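# Place the carton on the raised block with a suction arm

## Task

Set the carton down on top of the raised block so no part of it overhangs the block's edges; it must rest there on its own, not because the robot is still holding it, and at the end the tool must have released it and moved away.

## Robot and tools

Robot: a single six-joint UR-style arm (ur12e_cup_quad) carrying a vacuum tool with four suction cups on two air channels. There is one arm, so every command carries one row for it.

Frame: the scene frame has its origin on the table top directly below the arm base, +z up, and +y to the left when facing along +x. Positions are in metres. The base may sit slightly tilted relative to the table, and the reported cup point position gets less accurate at long reach.

Cup point: end_effector_position is the middle of the four cup rims, and the cups point along the cup point's own +z axis. In the cup point's axes the cups are at x = -35 and +35 mm, with channel a at y = -70 mm and channel b at y = +70 mm. Each cup is 36 mm across. The tool body reaches 148 mm to either side along the cup point's y axis.

The row: every command uses a row of 9 numbers: x, y, z, qw, qx, qy, qz, suction_a, suction_b. The first seven are an absolute pose for the cup point in the scene frame: position in metres and orientation as a quaternion with w first. The last two set vacuum levels from -1 to 1. A value of 1 means full vacuum (about 75 kPa under ambient), a fraction requests that share, and 0.01 or less switches the channel off. Each channel keeps its setting until changed. To hold an orientation, repeat the intended quaternion in every row rather than copying the last reported one, which may have drifted. A row is refused if its position is more than 0.6 m from the last reported position along any of the cup point's axes.

execute_actions: the argument actions is a list holding at most one item. An empty list only returns the state. An item with rows (1 to 15 rows) and optional steps (at most 15, default 15) plays one row per control step of 1/30 s, repeating the final row if steps outnumber rows. An item with only steps (up to 300) is a wait, counted from the previous result and including your reply time. The optional pictures flag chooses whether images come back. Each step, the commanded pose is clipped to within 100 mm and 16 degrees of the measured pose, and motion lags the command by roughly 0.17 s, so a distant pose may need several calls; read the returned pose and send the remainder.

move: target is one 9-number row (absolute pose plus suction values, the suction part applied at the start). The cup point travels a straight line to it over 0.5 to 10 s; paths longer than 10 s stop short. speed is in m/s, 0.002 to 0.5, default 0.25, with rotation capped at twice that in rad/s. The path does not avoid obstacles, and the arm can overshoot the set speed, especially when nearly straight. stop_force (N, 13 to 80, usable only after 0.2 s of scene time) ends the path when the wrist sensor reads that much added push against the direction of travel for 2 steps; the arm then backs to where it was 2 steps earlier and holds. Use it with a very low speed when approaching a surface; the pressing can briefly exceed it. Do not rely on it during moves that rotate the tool, and omit it when lifting off something the tool presses on. The result adds a move: line with the ending (done, contact, off_target, moving, held, fault) and limits (paced means the pose was clipped; held means a clearance check blocked some steps), plus the distance from target.

wait: seconds from 0 to 10; nothing new is commanded meanwhile.

zoom_image: camera is one of cam_head_left, cam_head_right, cam_high, cam_low, cam_wrist; region is [x0, y0, x1, y1] in image pixels from the top-left, up to 504 by 504. Images are 672x504. Calibration for each camera is given in OpenCV form and may be off by a couple of degrees and several millimetres.

read_manual: optional section, default "licences"; returns licence text only.

finished_scene: scene is the number of the current scene; it ends and grades that scene irreversibly.

Results: the state line gives pose and velocities. Wrist force and Wrist torque are in the cup point's axes, pointing from the contact back into the arm, with up to about 5.5 N offset, noise up to 3.4 N, and saturation near 100 N; "no reading" is normal at the start. suction_measured_a and suction_measured_b show reached vacuum; part_present turns 1 at 0.54 and back to 0 below 0.49. A reading near 0 means no seal. "pose unreachable" and HELD mark rows blocked by the clearance check, and "Hand target" shows where the controller is currently driving.

Gripping: press both cups of a channel fully onto a smooth flat face, away from edges, holes or seams. A channel with an uncovered cup steals the shared pump's flow from the other. Held objects ride up to about 12 mm nearer the tool. To release, set the carton down on the block, turn both channels off, then rise at least 15 mm. If a cup seals on the table, switch that channel off.

Avoid: pushing past contact (the arm is stiff), fast touches, 150 N external force or joint torque at the load limits (shoulders 290, elbow 132, wrists 47.5 N m), which freeze the arm for 10 s. Do not drop, slam or knock anything off the table. Long holding heats motors; MOTOR HOT warns at 70 °C and 85 °C brakes the arm. Loose objects may be nudged occasionally.

Each tool is called after ">>>" as a command line: name --argument value for each argument, lists and objects as JSON in quotes; but a table of rows of numbers goes row by row, as --pt "numbers of a row", without its own name.

## Session

>>> execute_actions --actions '[]'

Scene clock: 0.00 s of 5300.00 s.
end_effector_position=(+0.6297, +0.0175, +0.5358) suction_measured_a=0.00 part_present_a=0 suction_measured_b=0.00 part_present_b=0 end_effector_quat_wxyz=(+0.001, +0.697, +0.717, -0.000) end_effector_velocity=(-0.000, +0.000, -0.001) end_effector_angular_velocity=(+0.001, +0.001, -0.000)
Joint positions: [-0.281 -1.702  1.855 -1.726 -1.571 -1.853]
Joint velocities: [0.    0.    0.001 0.    0.001 0.   ]
Wrist force (N, on the end effector, along its own x y z axes, offset not removed): no reading
Wrist torque (N m, same axes, about the end effector's origin, offset not removed): no reading
Hand target: +0.630, +0.017, +0.536; +0.001, +0.697, +0.717, -0.000

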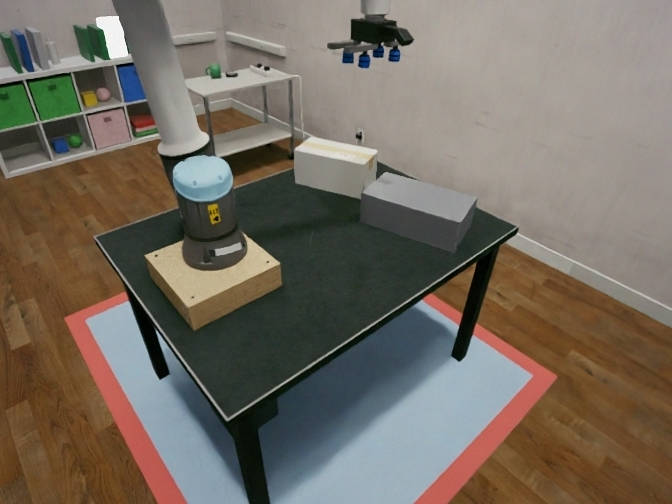

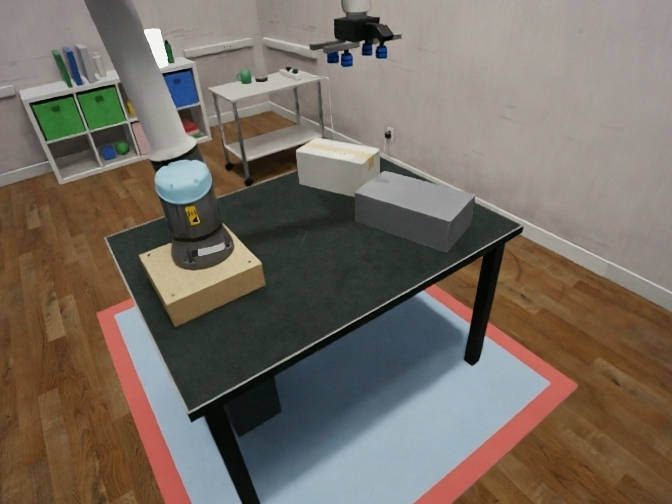

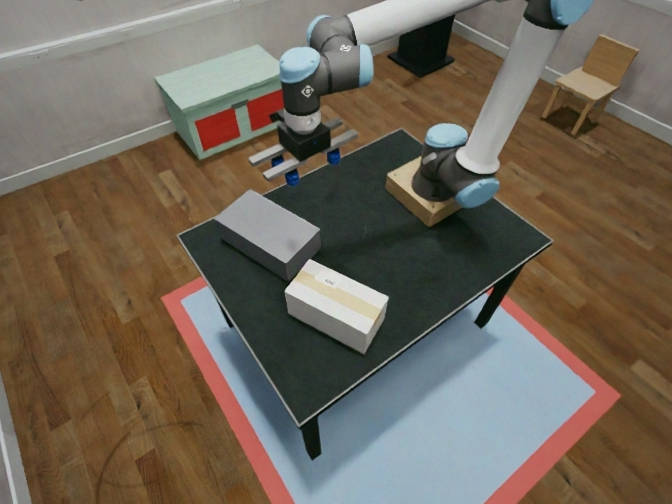

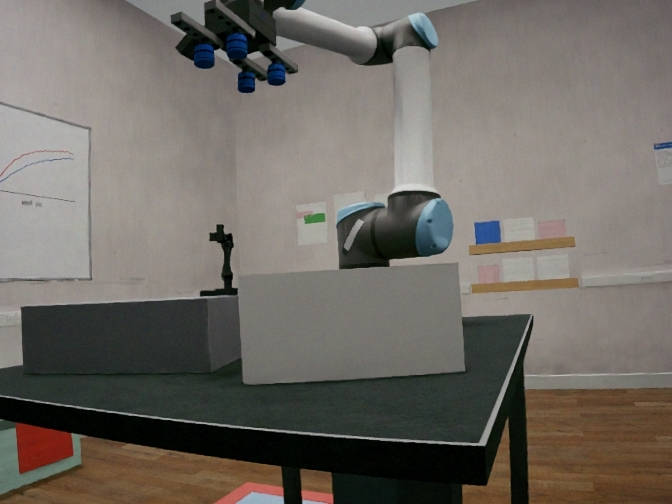

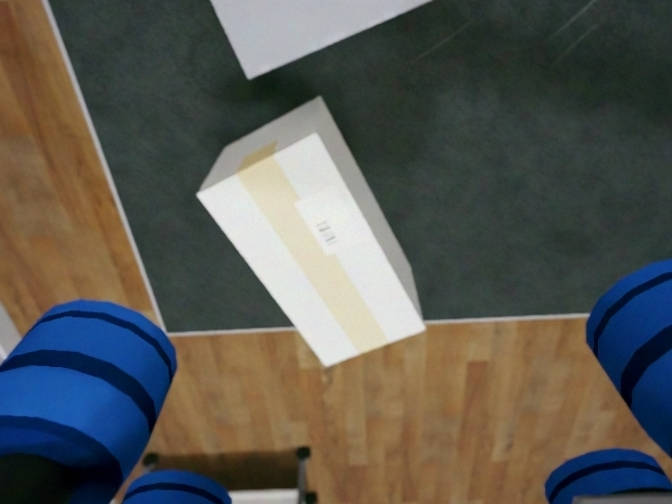

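>>> zoom_image --camera "cam_high" --region '[200, 180, 410, 360]'

>>> zoom_image --camera "cam_head_left" --region '[280, 125, 490, 265]'

Region (200, 180, 410, 360) of cam_high's 672x504 image, scaled by 2.400, with more detail than that image has; it fills the top 432 rows of this view, and the rest is white.

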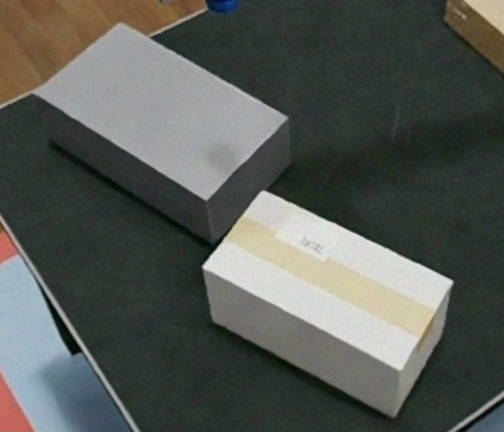

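Region (280, 125, 490, 265) of cam_head_left's 672x504 image, scaled by 2.400, with more detail than that image has.

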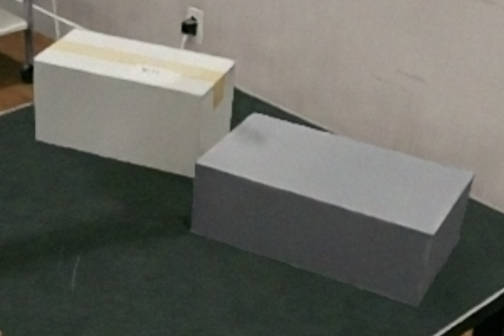

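>>> move --target '[0.674, 0.236, 0.24, 0, 0.9808, 0.1951, 0, 0, 0]' --speed 0.25

Scene clock: 47.50 s of 5300.00 s.
end_effector_position=(+0.6743, +0.2360, +0.2401) suction_measured_a=0.00 part_present_a=0 suction_measured_b=0.00 part_present_b=0 end_effector_quat_wxyz=(-0.000, +0.981, +0.196, +0.000) end_effector_velocity=(+0.001, +0.001, -0.002) end_effector_angular_velocity=(-0.001, -0.001, -0.009)
Joint positions: [ 0.062 -1.343  2.051 -2.28  -1.57  -0.304]
Joint velocities: [ 0.002  0.004 -0.001 -0.004 -0.001  0.011]
Wrist force (N, on the end effector, along its own x y z axes, offset not removed): [1.8 4.6 -0.3]
Wrist torque (N m, same axes, about the end effector's origin, offset not removed): [0.89 -0.13 0.04]
Hand target: +0.674, +0.236, +0.240; -0.000, +0.981, +0.195, +0.000
Off the commanded pose: 0.000 m, 0 deg.
After step 90, 41.50 s passed at rest.
move: done
camera_calibration (this result's frames):
cam_wrist: T_world_to_cam=[[-0.281616, 0.958996, 0.0319115, -0.0362404], [0.796207, 0.214993, 0.565538, -0.678832], [0.535488, 0.184673, -0.824105, -0.0726048], [0, 0, 0, 1]] pos_world=[0.569164, 0.194107, 0.325228]

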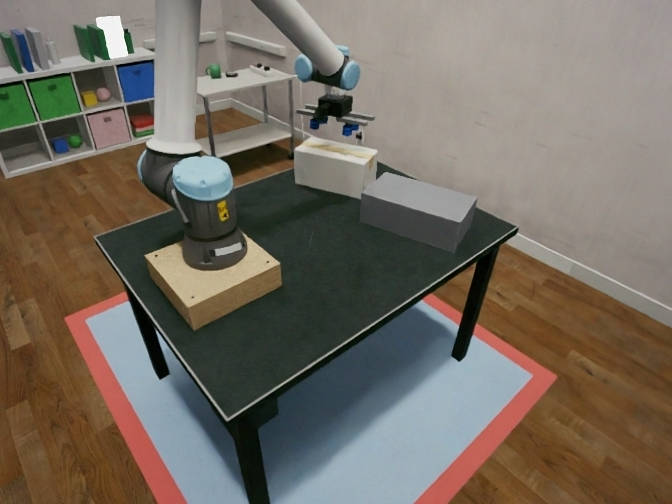

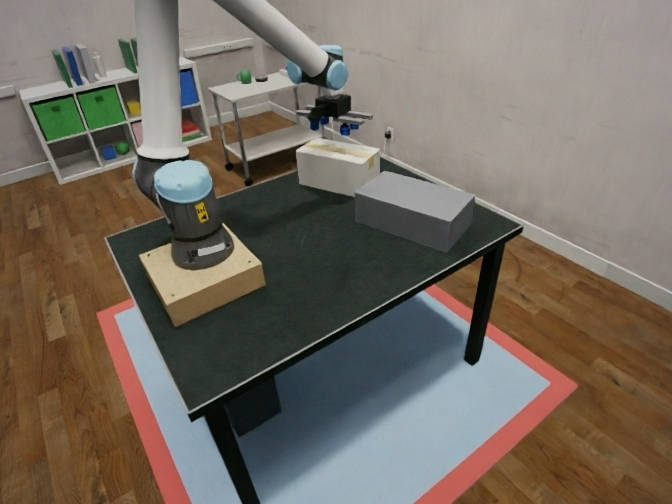

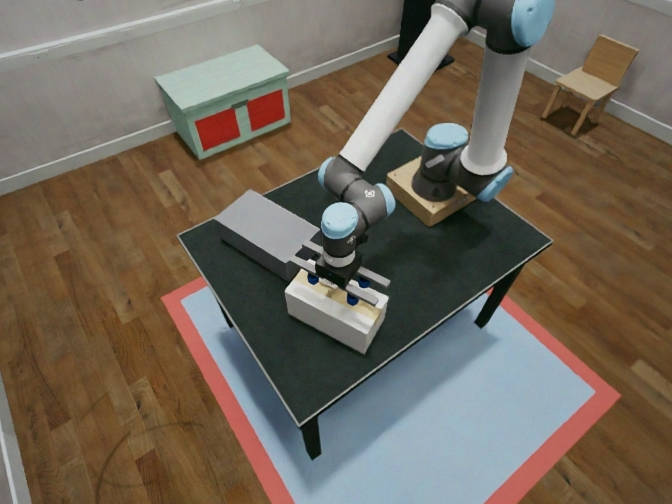

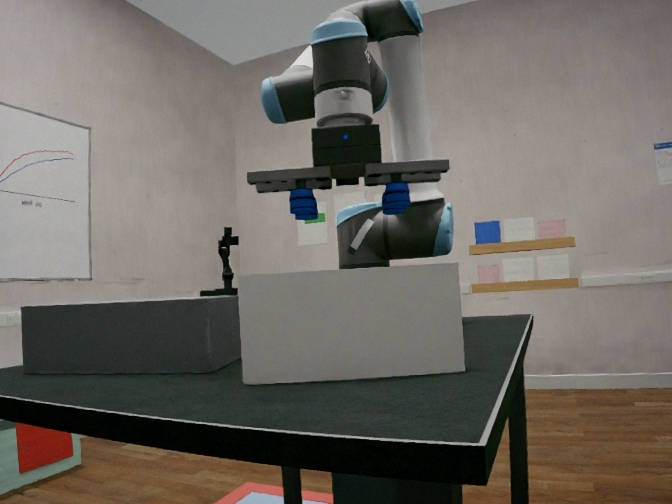

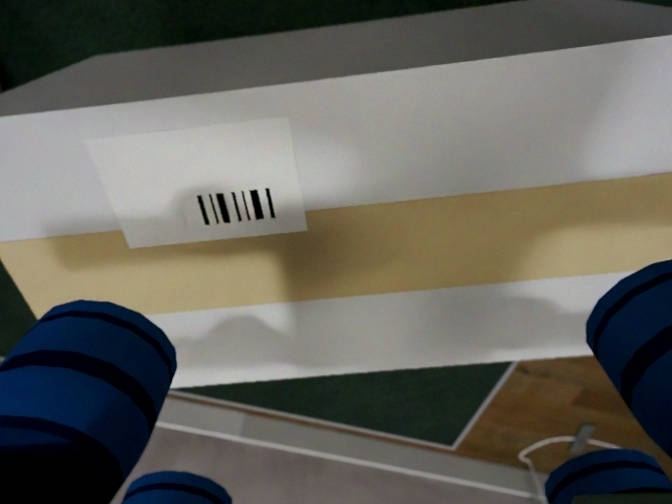

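>>> move --target '[0.674, 0.236, 0.17, 0, 0.9808, 0.1951, 0, 0, 0]' --speed 0.1

>>> move --target '[0.674, 0.236, 0.125, 0, 0.9808, 0.1951, 0, 1, 1]' --speed 0.008 --stop_force 15

Scene clock: 55.00 s of 5300.00 s.
end_effector_position=(+0.6741, +0.2360, +0.1703) suction_measured_a=0.00 part_present_a=0 suction_measured_b=0.00 part_present_b=0 end_effector_quat_wxyz=(-0.000, +0.981, +0.195, -0.000) end_effector_velocity=(-0.000, +0.000, -0.003) end_effector_angular_velocity=(-0.002, +0.000, +0.002)
Joint positions: [ 0.062 -1.252  2.095 -2.414 -1.57  -0.303]
Joint velocities: [ 0.001  0.004  0.002 -0.005 -0.002 -0.001]
Wrist force (N, on the end effector, along its own x y z axes, offset not removed): [-1.0 1.6 -2.3]
Wrist torque (N m, same axes, about the end effector's origin, offset not removed): [0.26 0.40 0.08]
Hand target: +0.674, +0.236, +0.170; -0.000, +0.981, +0.195, -0.000
Off the commanded pose: 0.000 m, 0 deg.
After step 90, 3.30 s passed at rest.
move: done
camera_calibration (this result's frames):
cam_wrist: T_world_to_cam=[[-0.280593, 0.959318, 0.031238, -0.0346966], [0.796514, 0.214568, 0.565267, -0.639171], [0.535568, 0.183491, -0.824317, -0.129736], [0, 0, 0, 1]] pos_world=[0.568856, 0.194236, 0.255442]

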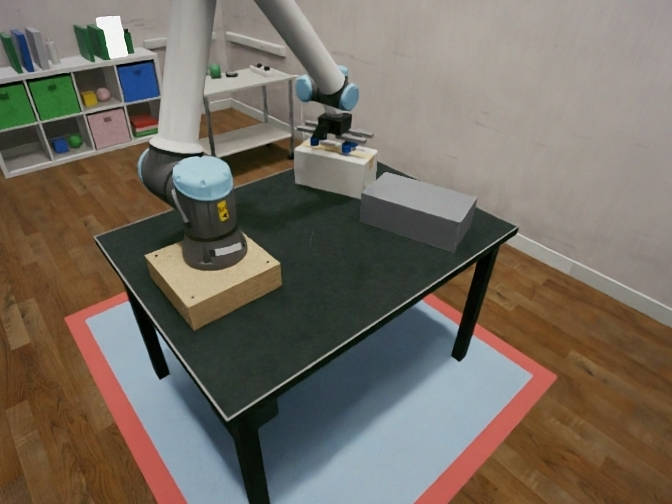

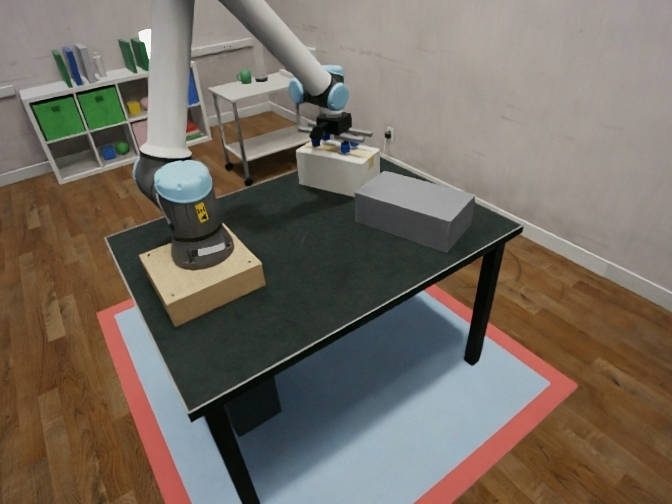

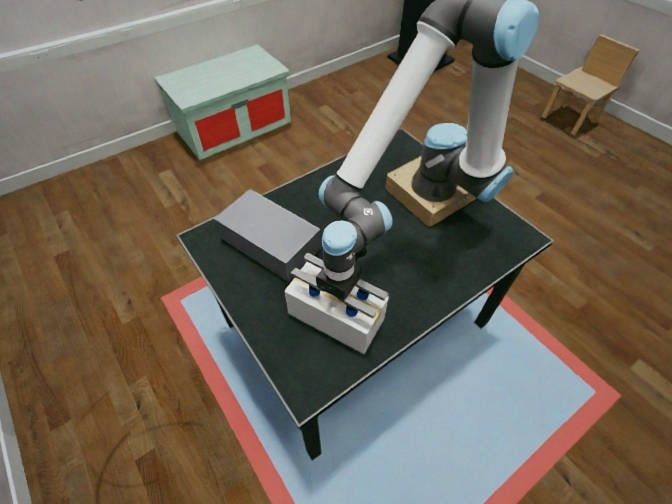

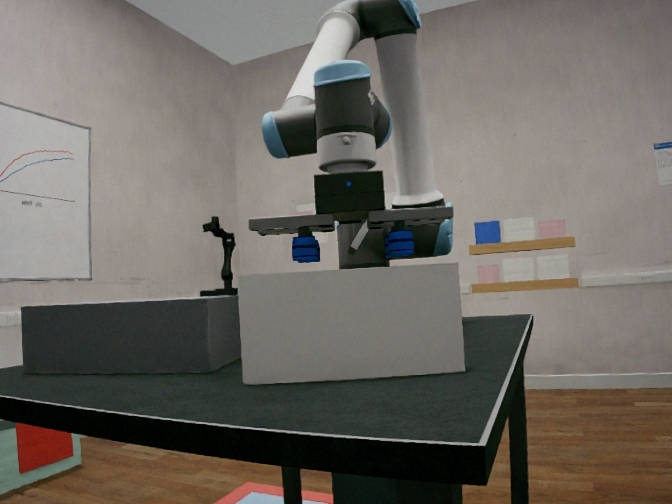

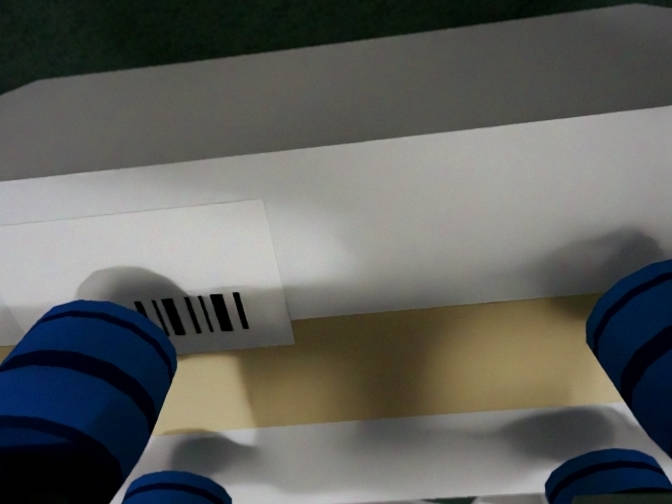

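Scene clock: 59.23 s of 5300.00 s.
end_effector_position=(+0.6743, +0.2360, +0.1396) suction_measured_a=0.78 part_present_a=1 suction_measured_b=0.78 part_present_b=1 end_effector_quat_wxyz=(+0.000, +0.981, +0.195, +0.000) end_effector_velocity=(+0.000, -0.000, +0.002) end_effector_angular_velocity=(-0.000, +0.001, -0.002)
Joint positions: [ 0.062 -1.207  2.109 -2.474 -1.57  -0.302]
Joint velocities: [-0.    -0.002 -0.001  0.004  0.     0.001]
Wrist force (N, on the end effector, along its own x y z axes, offset not removed): [4.9 2.4 -28.6]
Wrist torque (N m, same axes, about the end effector's origin, offset not removed): [-1.87 1.44 0.15]
Hand target: +0.674, +0.236, +0.140; +0.000, +0.981, +0.195, +0.000
Off the commanded pose: 0.015 m, 0 deg.
move: contact
camera_calibration (this result's frames):
cam_wrist: T_world_to_cam=[[-0.280615, 0.959318, 0.0310559, -0.033661], [0.796, 0.214518, 0.566009, -0.621844], [0.536321, 0.183551, -0.823814, -0.155722], [0, 0, 0, 1]] pos_world=[0.569059, 0.194272, 0.224729]

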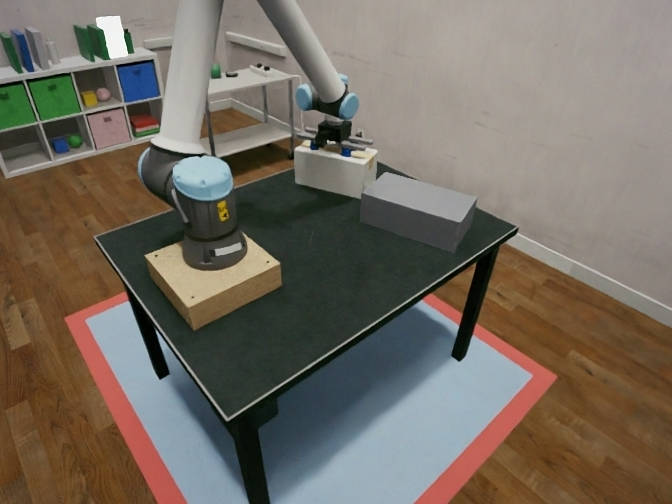

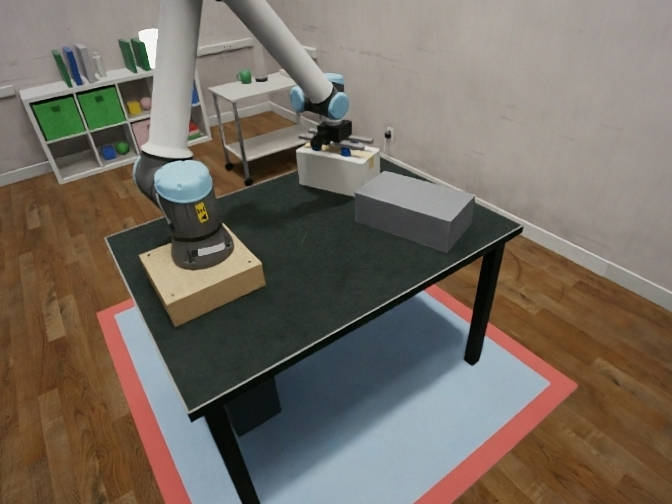

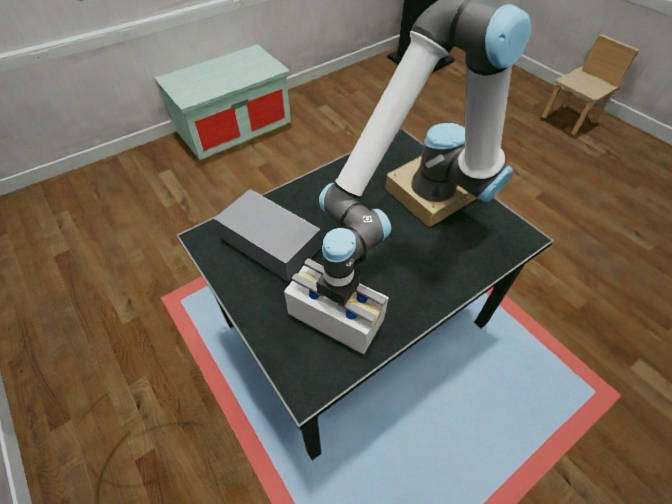

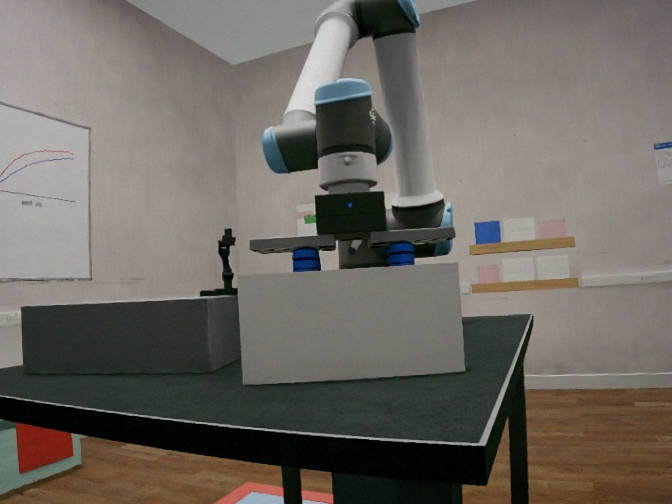

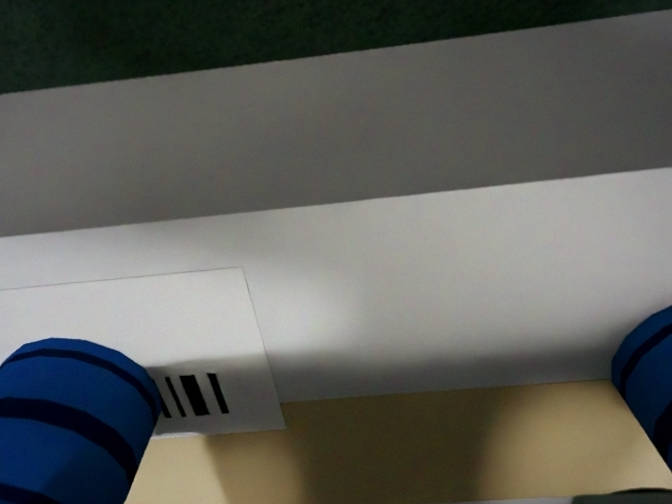

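>>> move --target '[0.674, 0.236, 0.29, 0, 0.9808, 0.1951, 0, 1, 1]' --speed 0.1

Scene clock: 63.83 s of 5300.00 s.
end_effector_position=(+0.6738, +0.2360, +0.2898) suction_measured_a=0.78 part_present_a=1 suction_measured_b=0.78 part_present_b=1 end_effector_quat_wxyz=(-0.000, +0.981, +0.195, +0.000) end_effector_velocity=(-0.000, -0.001, +0.002) end_effector_angular_velocity=(+0.000, +0.001, -0.003)
Joint positions: [ 0.062 -1.399  2.012 -2.185 -1.57  -0.303]
Joint velocities: [-0.001 -0.003 -0.001  0.005  0.001  0.001]
Wrist force (N, on the end effector, along its own x y z axes, offset not removed): [-1.9 3.1 16.9]
Wrist torque (N m, same axes, about the end effector's origin, offset not removed): [0.25 0.43 0.14]
Hand target: +0.674, +0.236, +0.290; -0.000, +0.981, +0.195, +0.000
Off the commanded pose: 0.000 m, 0 deg.
move: done
camera_calibration (this result's frames):
cam_wrist: T_world_to_cam=[[-0.280601, 0.959316, 0.0312473, -0.0384968], [0.796509, 0.214568, 0.565274, -0.70659], [0.535571, 0.183505, -0.824311, -0.0310805], [0, 0, 0, 1]] pos_world=[0.568649, 0.194245, 0.374999]

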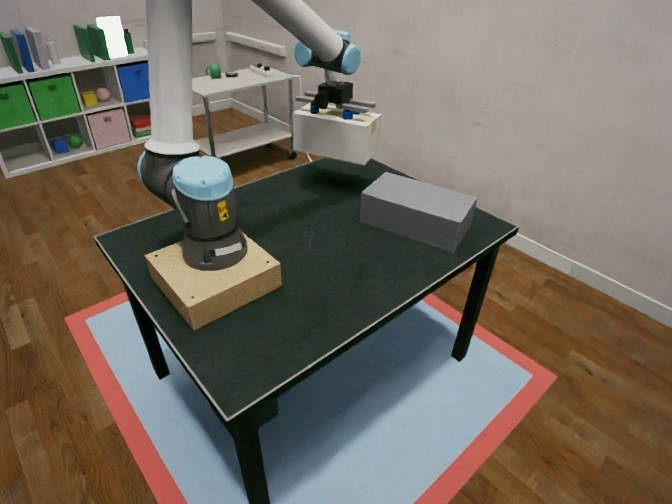

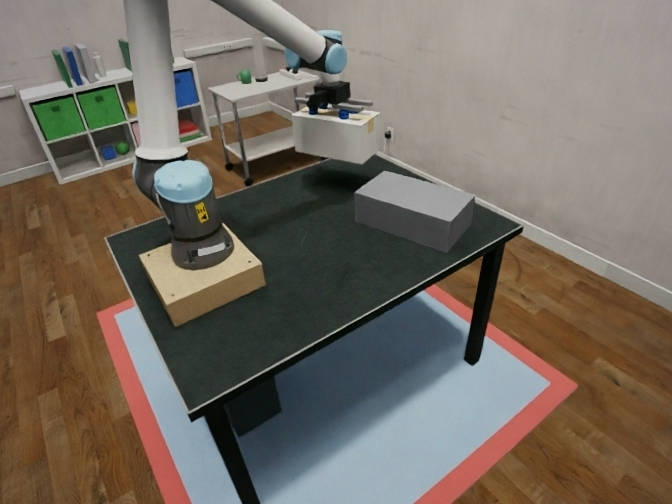

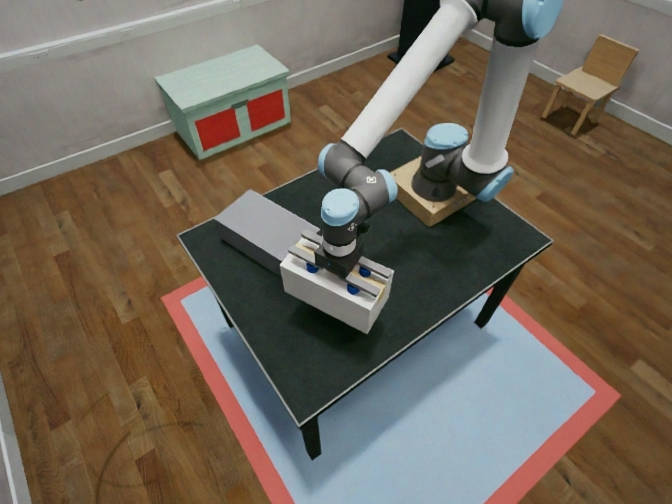

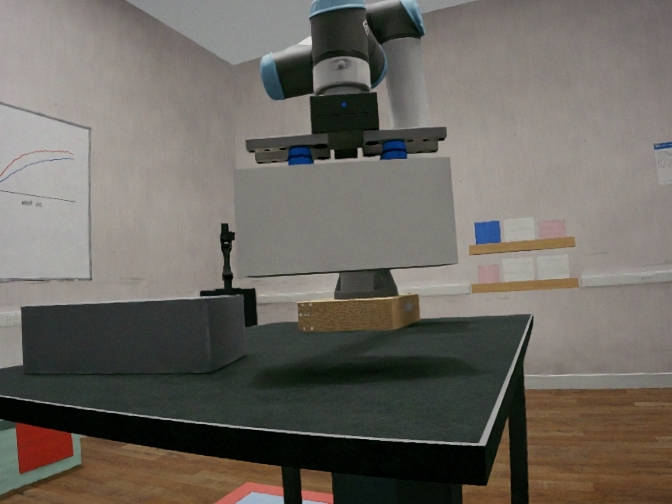

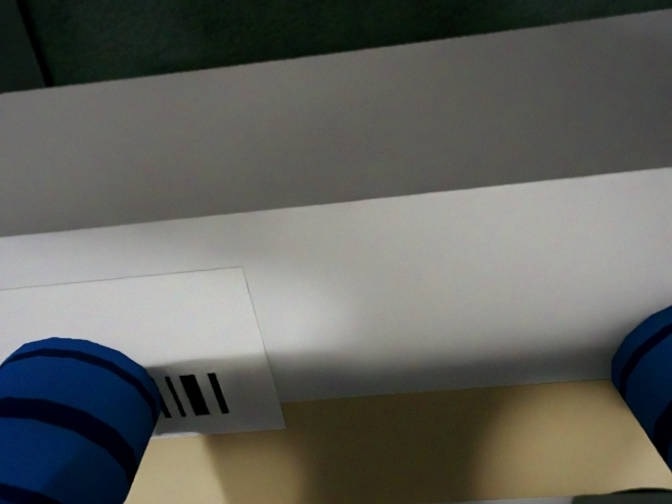

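>>> move --target '[0.68, -0.208, 0.29, 0, 0.9888, 0.1495, 0, 1, 1]' --speed 0.2

Scene clock: 70.37 s of 5300.00 s.
end_effector_position=(+0.6797, -0.2082, +0.2900) suction_measured_a=0.78 part_present_a=1 suction_measured_b=0.78 part_present_b=1 end_effector_quat_wxyz=(+0.001, +0.989, +0.150, -0.000) end_effector_velocity=(+0.000, -0.002, -0.000) end_effector_angular_velocity=(+0.001, -0.000, -0.002)
Joint positions: [-0.573 -1.403  2.018 -2.186 -1.571 -0.845]
Joint velocities: [-0.003  0.002 -0.001  0.     0.001 -0.001]
Wrist force (N, on the end effector, along its own x y z axes, offset not removed): [-2.2 3.4 18.2]
Wrist torque (N m, same axes, about the end effector's origin, offset not removed): [0.21 0.57 0.15]
Hand target: +0.680, -0.209, +0.290; +0.001, +0.989, +0.149, -0.000
Off the commanded pose: 0.000 m, 0 deg.
move: done
camera_calibration (this result's frames):
cam_wrist: T_world_to_cam=[[-0.190715, 0.98118, 0.0302259, 0.333021], [0.813246, 0.140679, 0.564659, -0.642644], [0.54978, 0.13227, -0.824771, 0.0272585], [0, 0, 0, 1]] pos_world=[0.571154, -0.239953, 0.375291]

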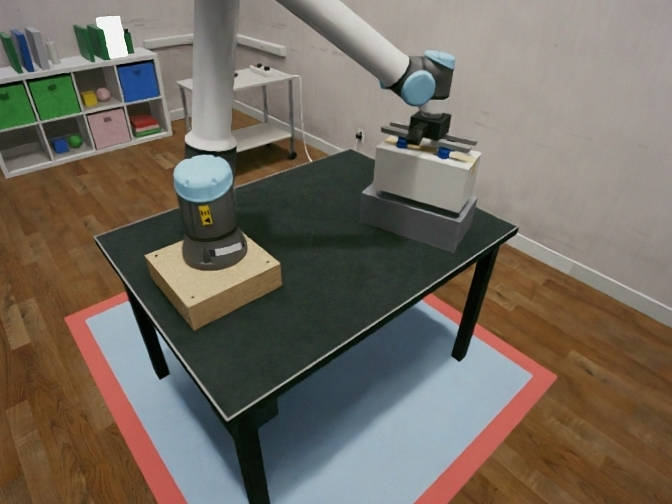

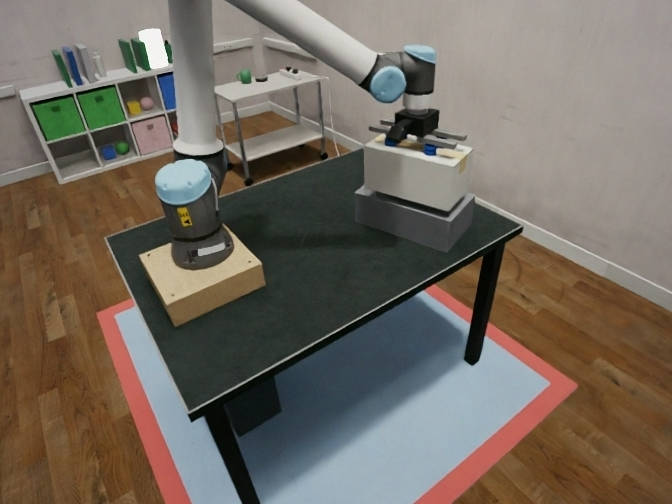

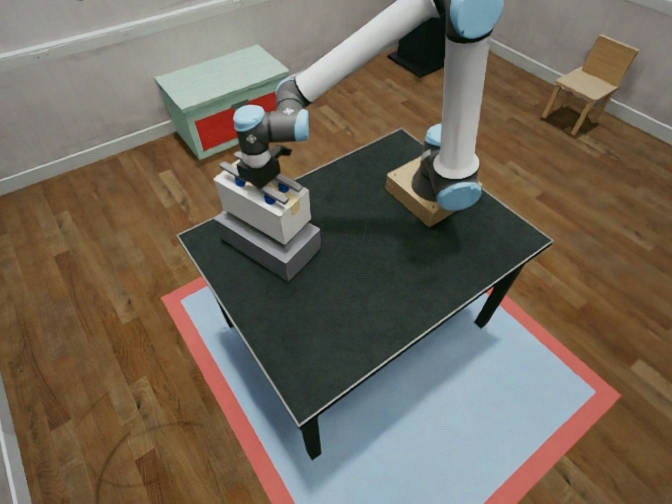

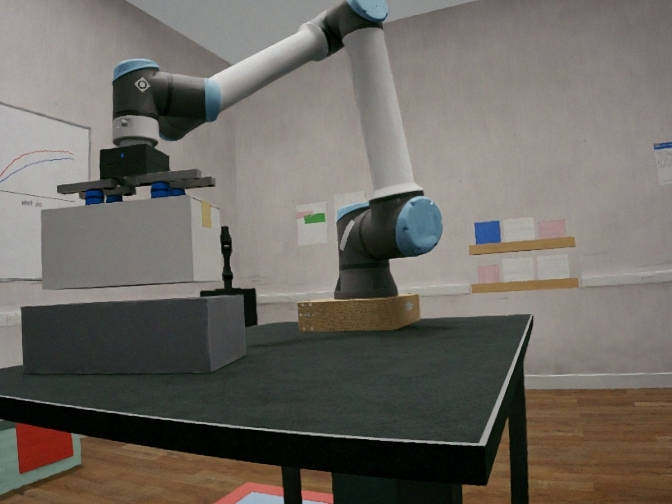

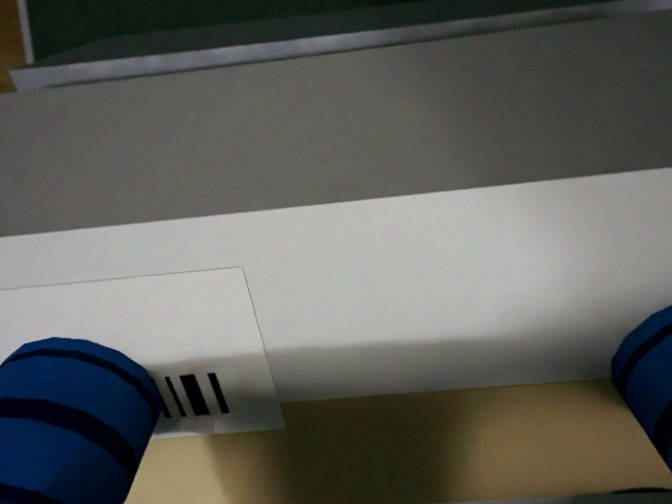

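>>> move --target '[0.68, -0.208, 0.265, 0, 0.9888, 0.1495, 0, 1, 1]' --speed 0.05

>>> move --target '[0.68, -0.208, 0.22, 0, 0.9888, 0.1495, 0, 1, 1]' --speed 0.006 --stop_force 13

Scene clock: 75.17 s of 5300.00 s.
end_effector_position=(+0.6800, -0.2080, +0.2653) suction_measured_a=0.78 part_present_a=1 suction_measured_b=0.78 part_present_b=1 end_effector_quat_wxyz=(+0.000, +0.989, +0.149, -0.000) end_effector_velocity=(-0.001, +0.001, -0.003) end_effector_angular_velocity=(-0.001, +0.002, -0.000)
Joint positions: [-0.573 -1.376  2.038 -2.233 -1.57  -0.845]
Joint velocities: [ 0.001  0.003  0.003 -0.005 -0.002  0.001]
Wrist force (N, on the end effector, along its own x y z axes, offset not removed): [1.6 3.9 15.1]
Wrist torque (N m, same axes, about the end effector's origin, offset not removed): [0.34 -0.09 -0.01]
Hand target: +0.680, -0.208, +0.265; -0.000, +0.989, +0.149, -0.000
Off the commanded pose: 0.000 m, 0 deg.
move: done
camera_calibration (this result's frames):
cam_wrist: T_world_to_cam=[[-0.190677, 0.981156, 0.0312222, 0.333359], [0.812943, 0.139998, 0.565265, -0.629043], [0.550242, 0.133165, -0.824318, 0.00642395], [0, 0, 0, 1]] pos_world=[0.571405, -0.239867, 0.350463]

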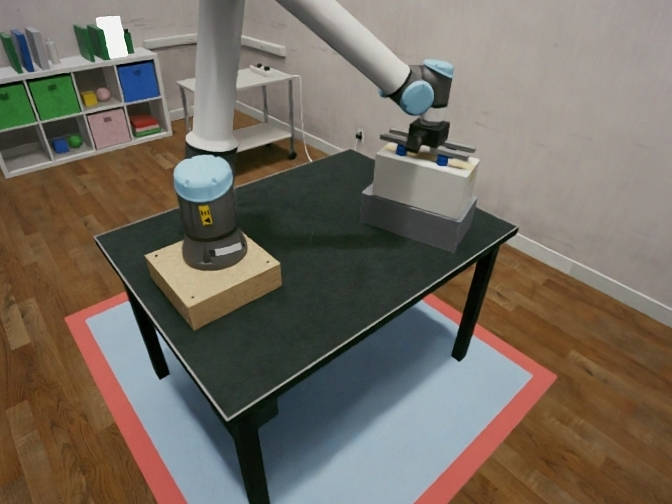

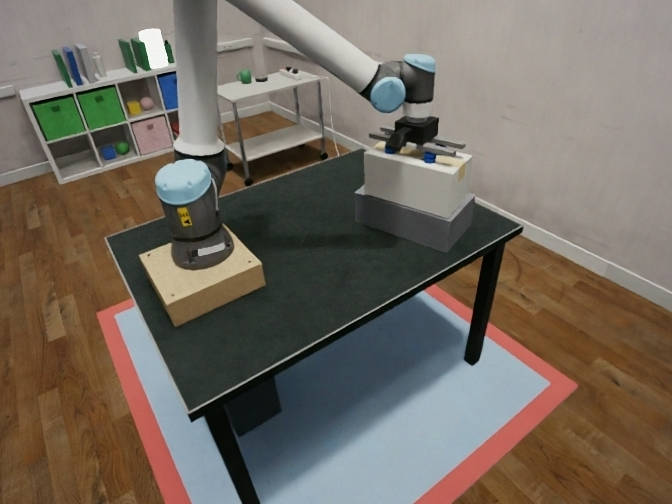

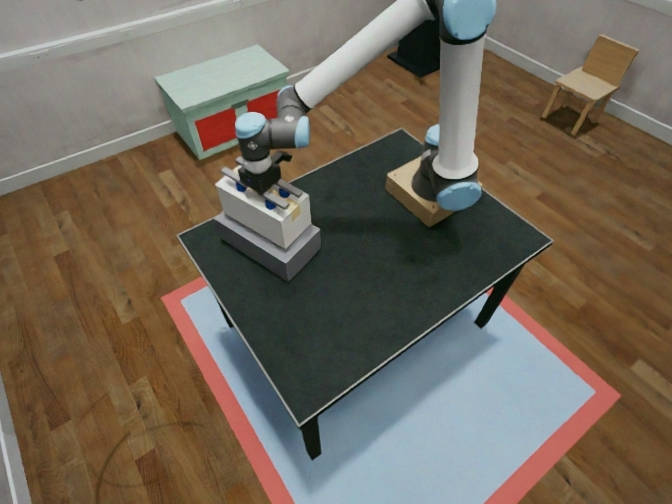

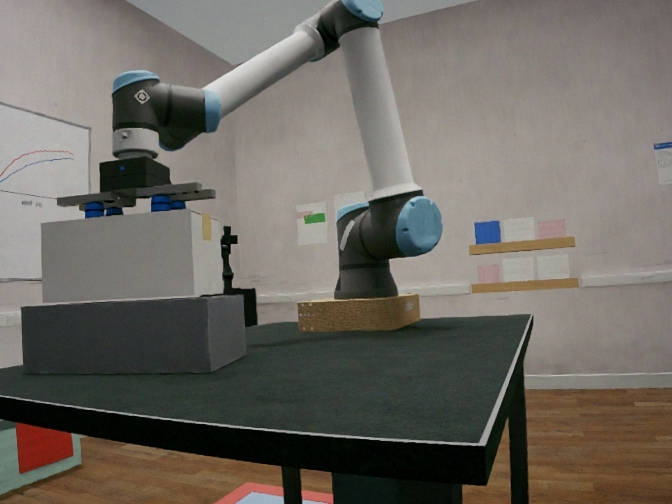

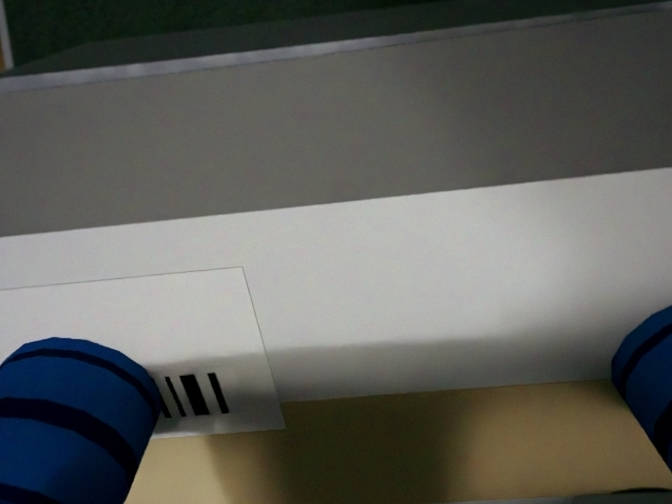

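Scene clock: 76.37 s of 5300.00 s.
end_effector_position=(+0.6801, -0.2081, +0.2603) suction_measured_a=0.78 part_present_a=1 suction_measured_b=0.78 part_present_b=1 end_effector_quat_wxyz=(+0.000, +0.989, +0.149, +0.000) end_effector_velocity=(-0.001, +0.000, +0.001) end_effector_angular_velocity=(+0.002, +0.002, +0.001)
Joint positions: [-0.573 -1.371  2.042 -2.243 -1.57  -0.845]
Joint velocities: [-0.    -0.001 -0.001  0.005  0.001 -0.001]
Wrist force (N, on the end effector, along its own x y z axes, offset not removed): [1.7 9.9 2.2]
Wrist torque (N m, same axes, about the end effector's origin, offset not removed): [-2.61 1.09 -0.03]
Hand target: +0.680, -0.208, +0.261; +0.000, +0.989, +0.149, +0.000
Off the commanded pose: 0.040 m, 0 deg.
move: contact
camera_calibration (this result's frames):
cam_wrist: T_world_to_cam=[[-0.190688, 0.981163, 0.0309336, 0.333676], [0.812732, 0.140124, 0.565537, -0.62624], [0.550549, 0.132982, -0.824143, 0.0020193], [0, 0, 0, 1]] pos_world=[0.571481, -0.239908, 0.345504]

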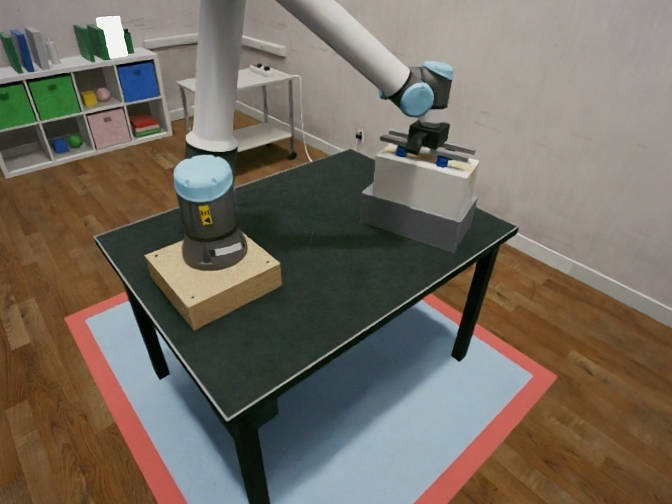

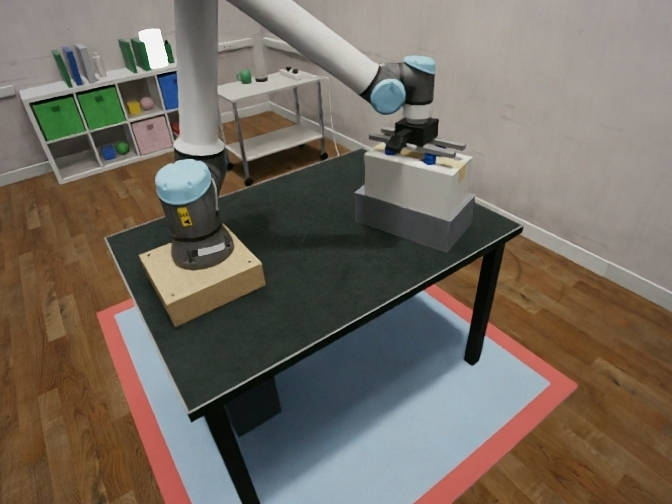

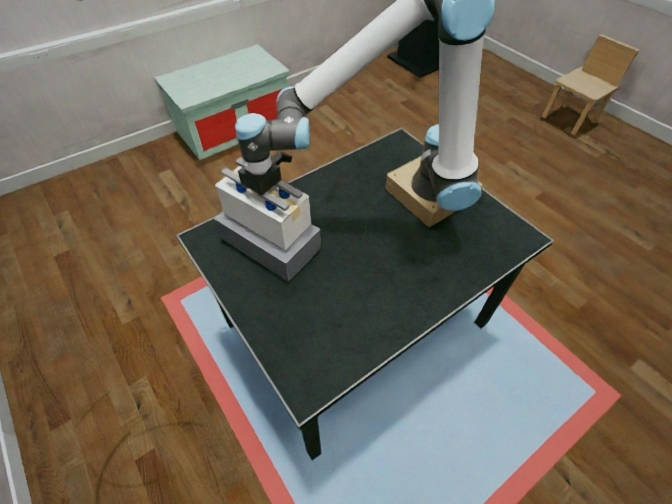

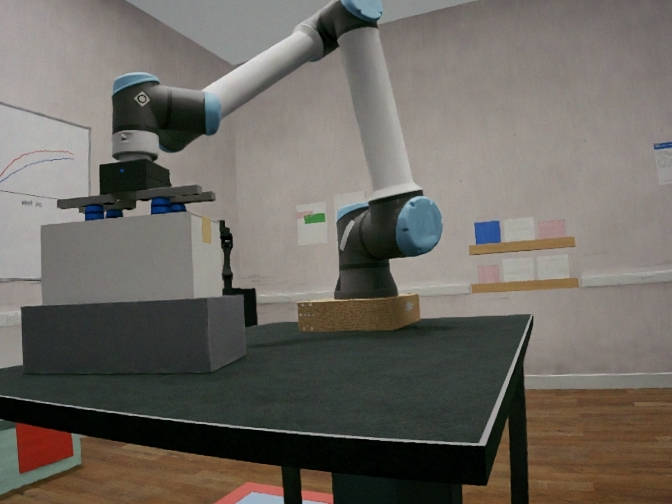

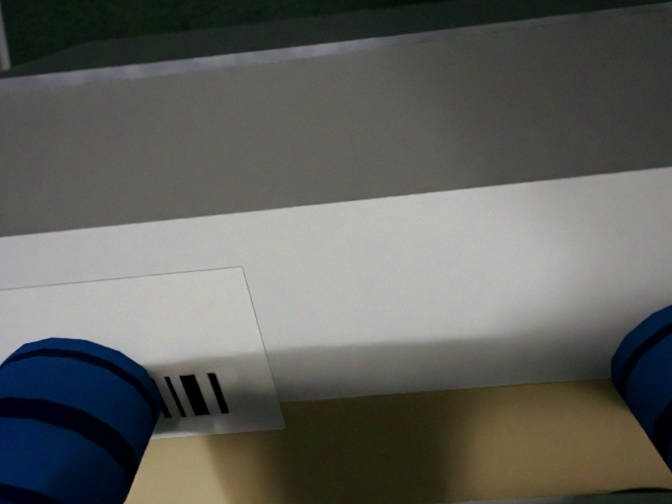

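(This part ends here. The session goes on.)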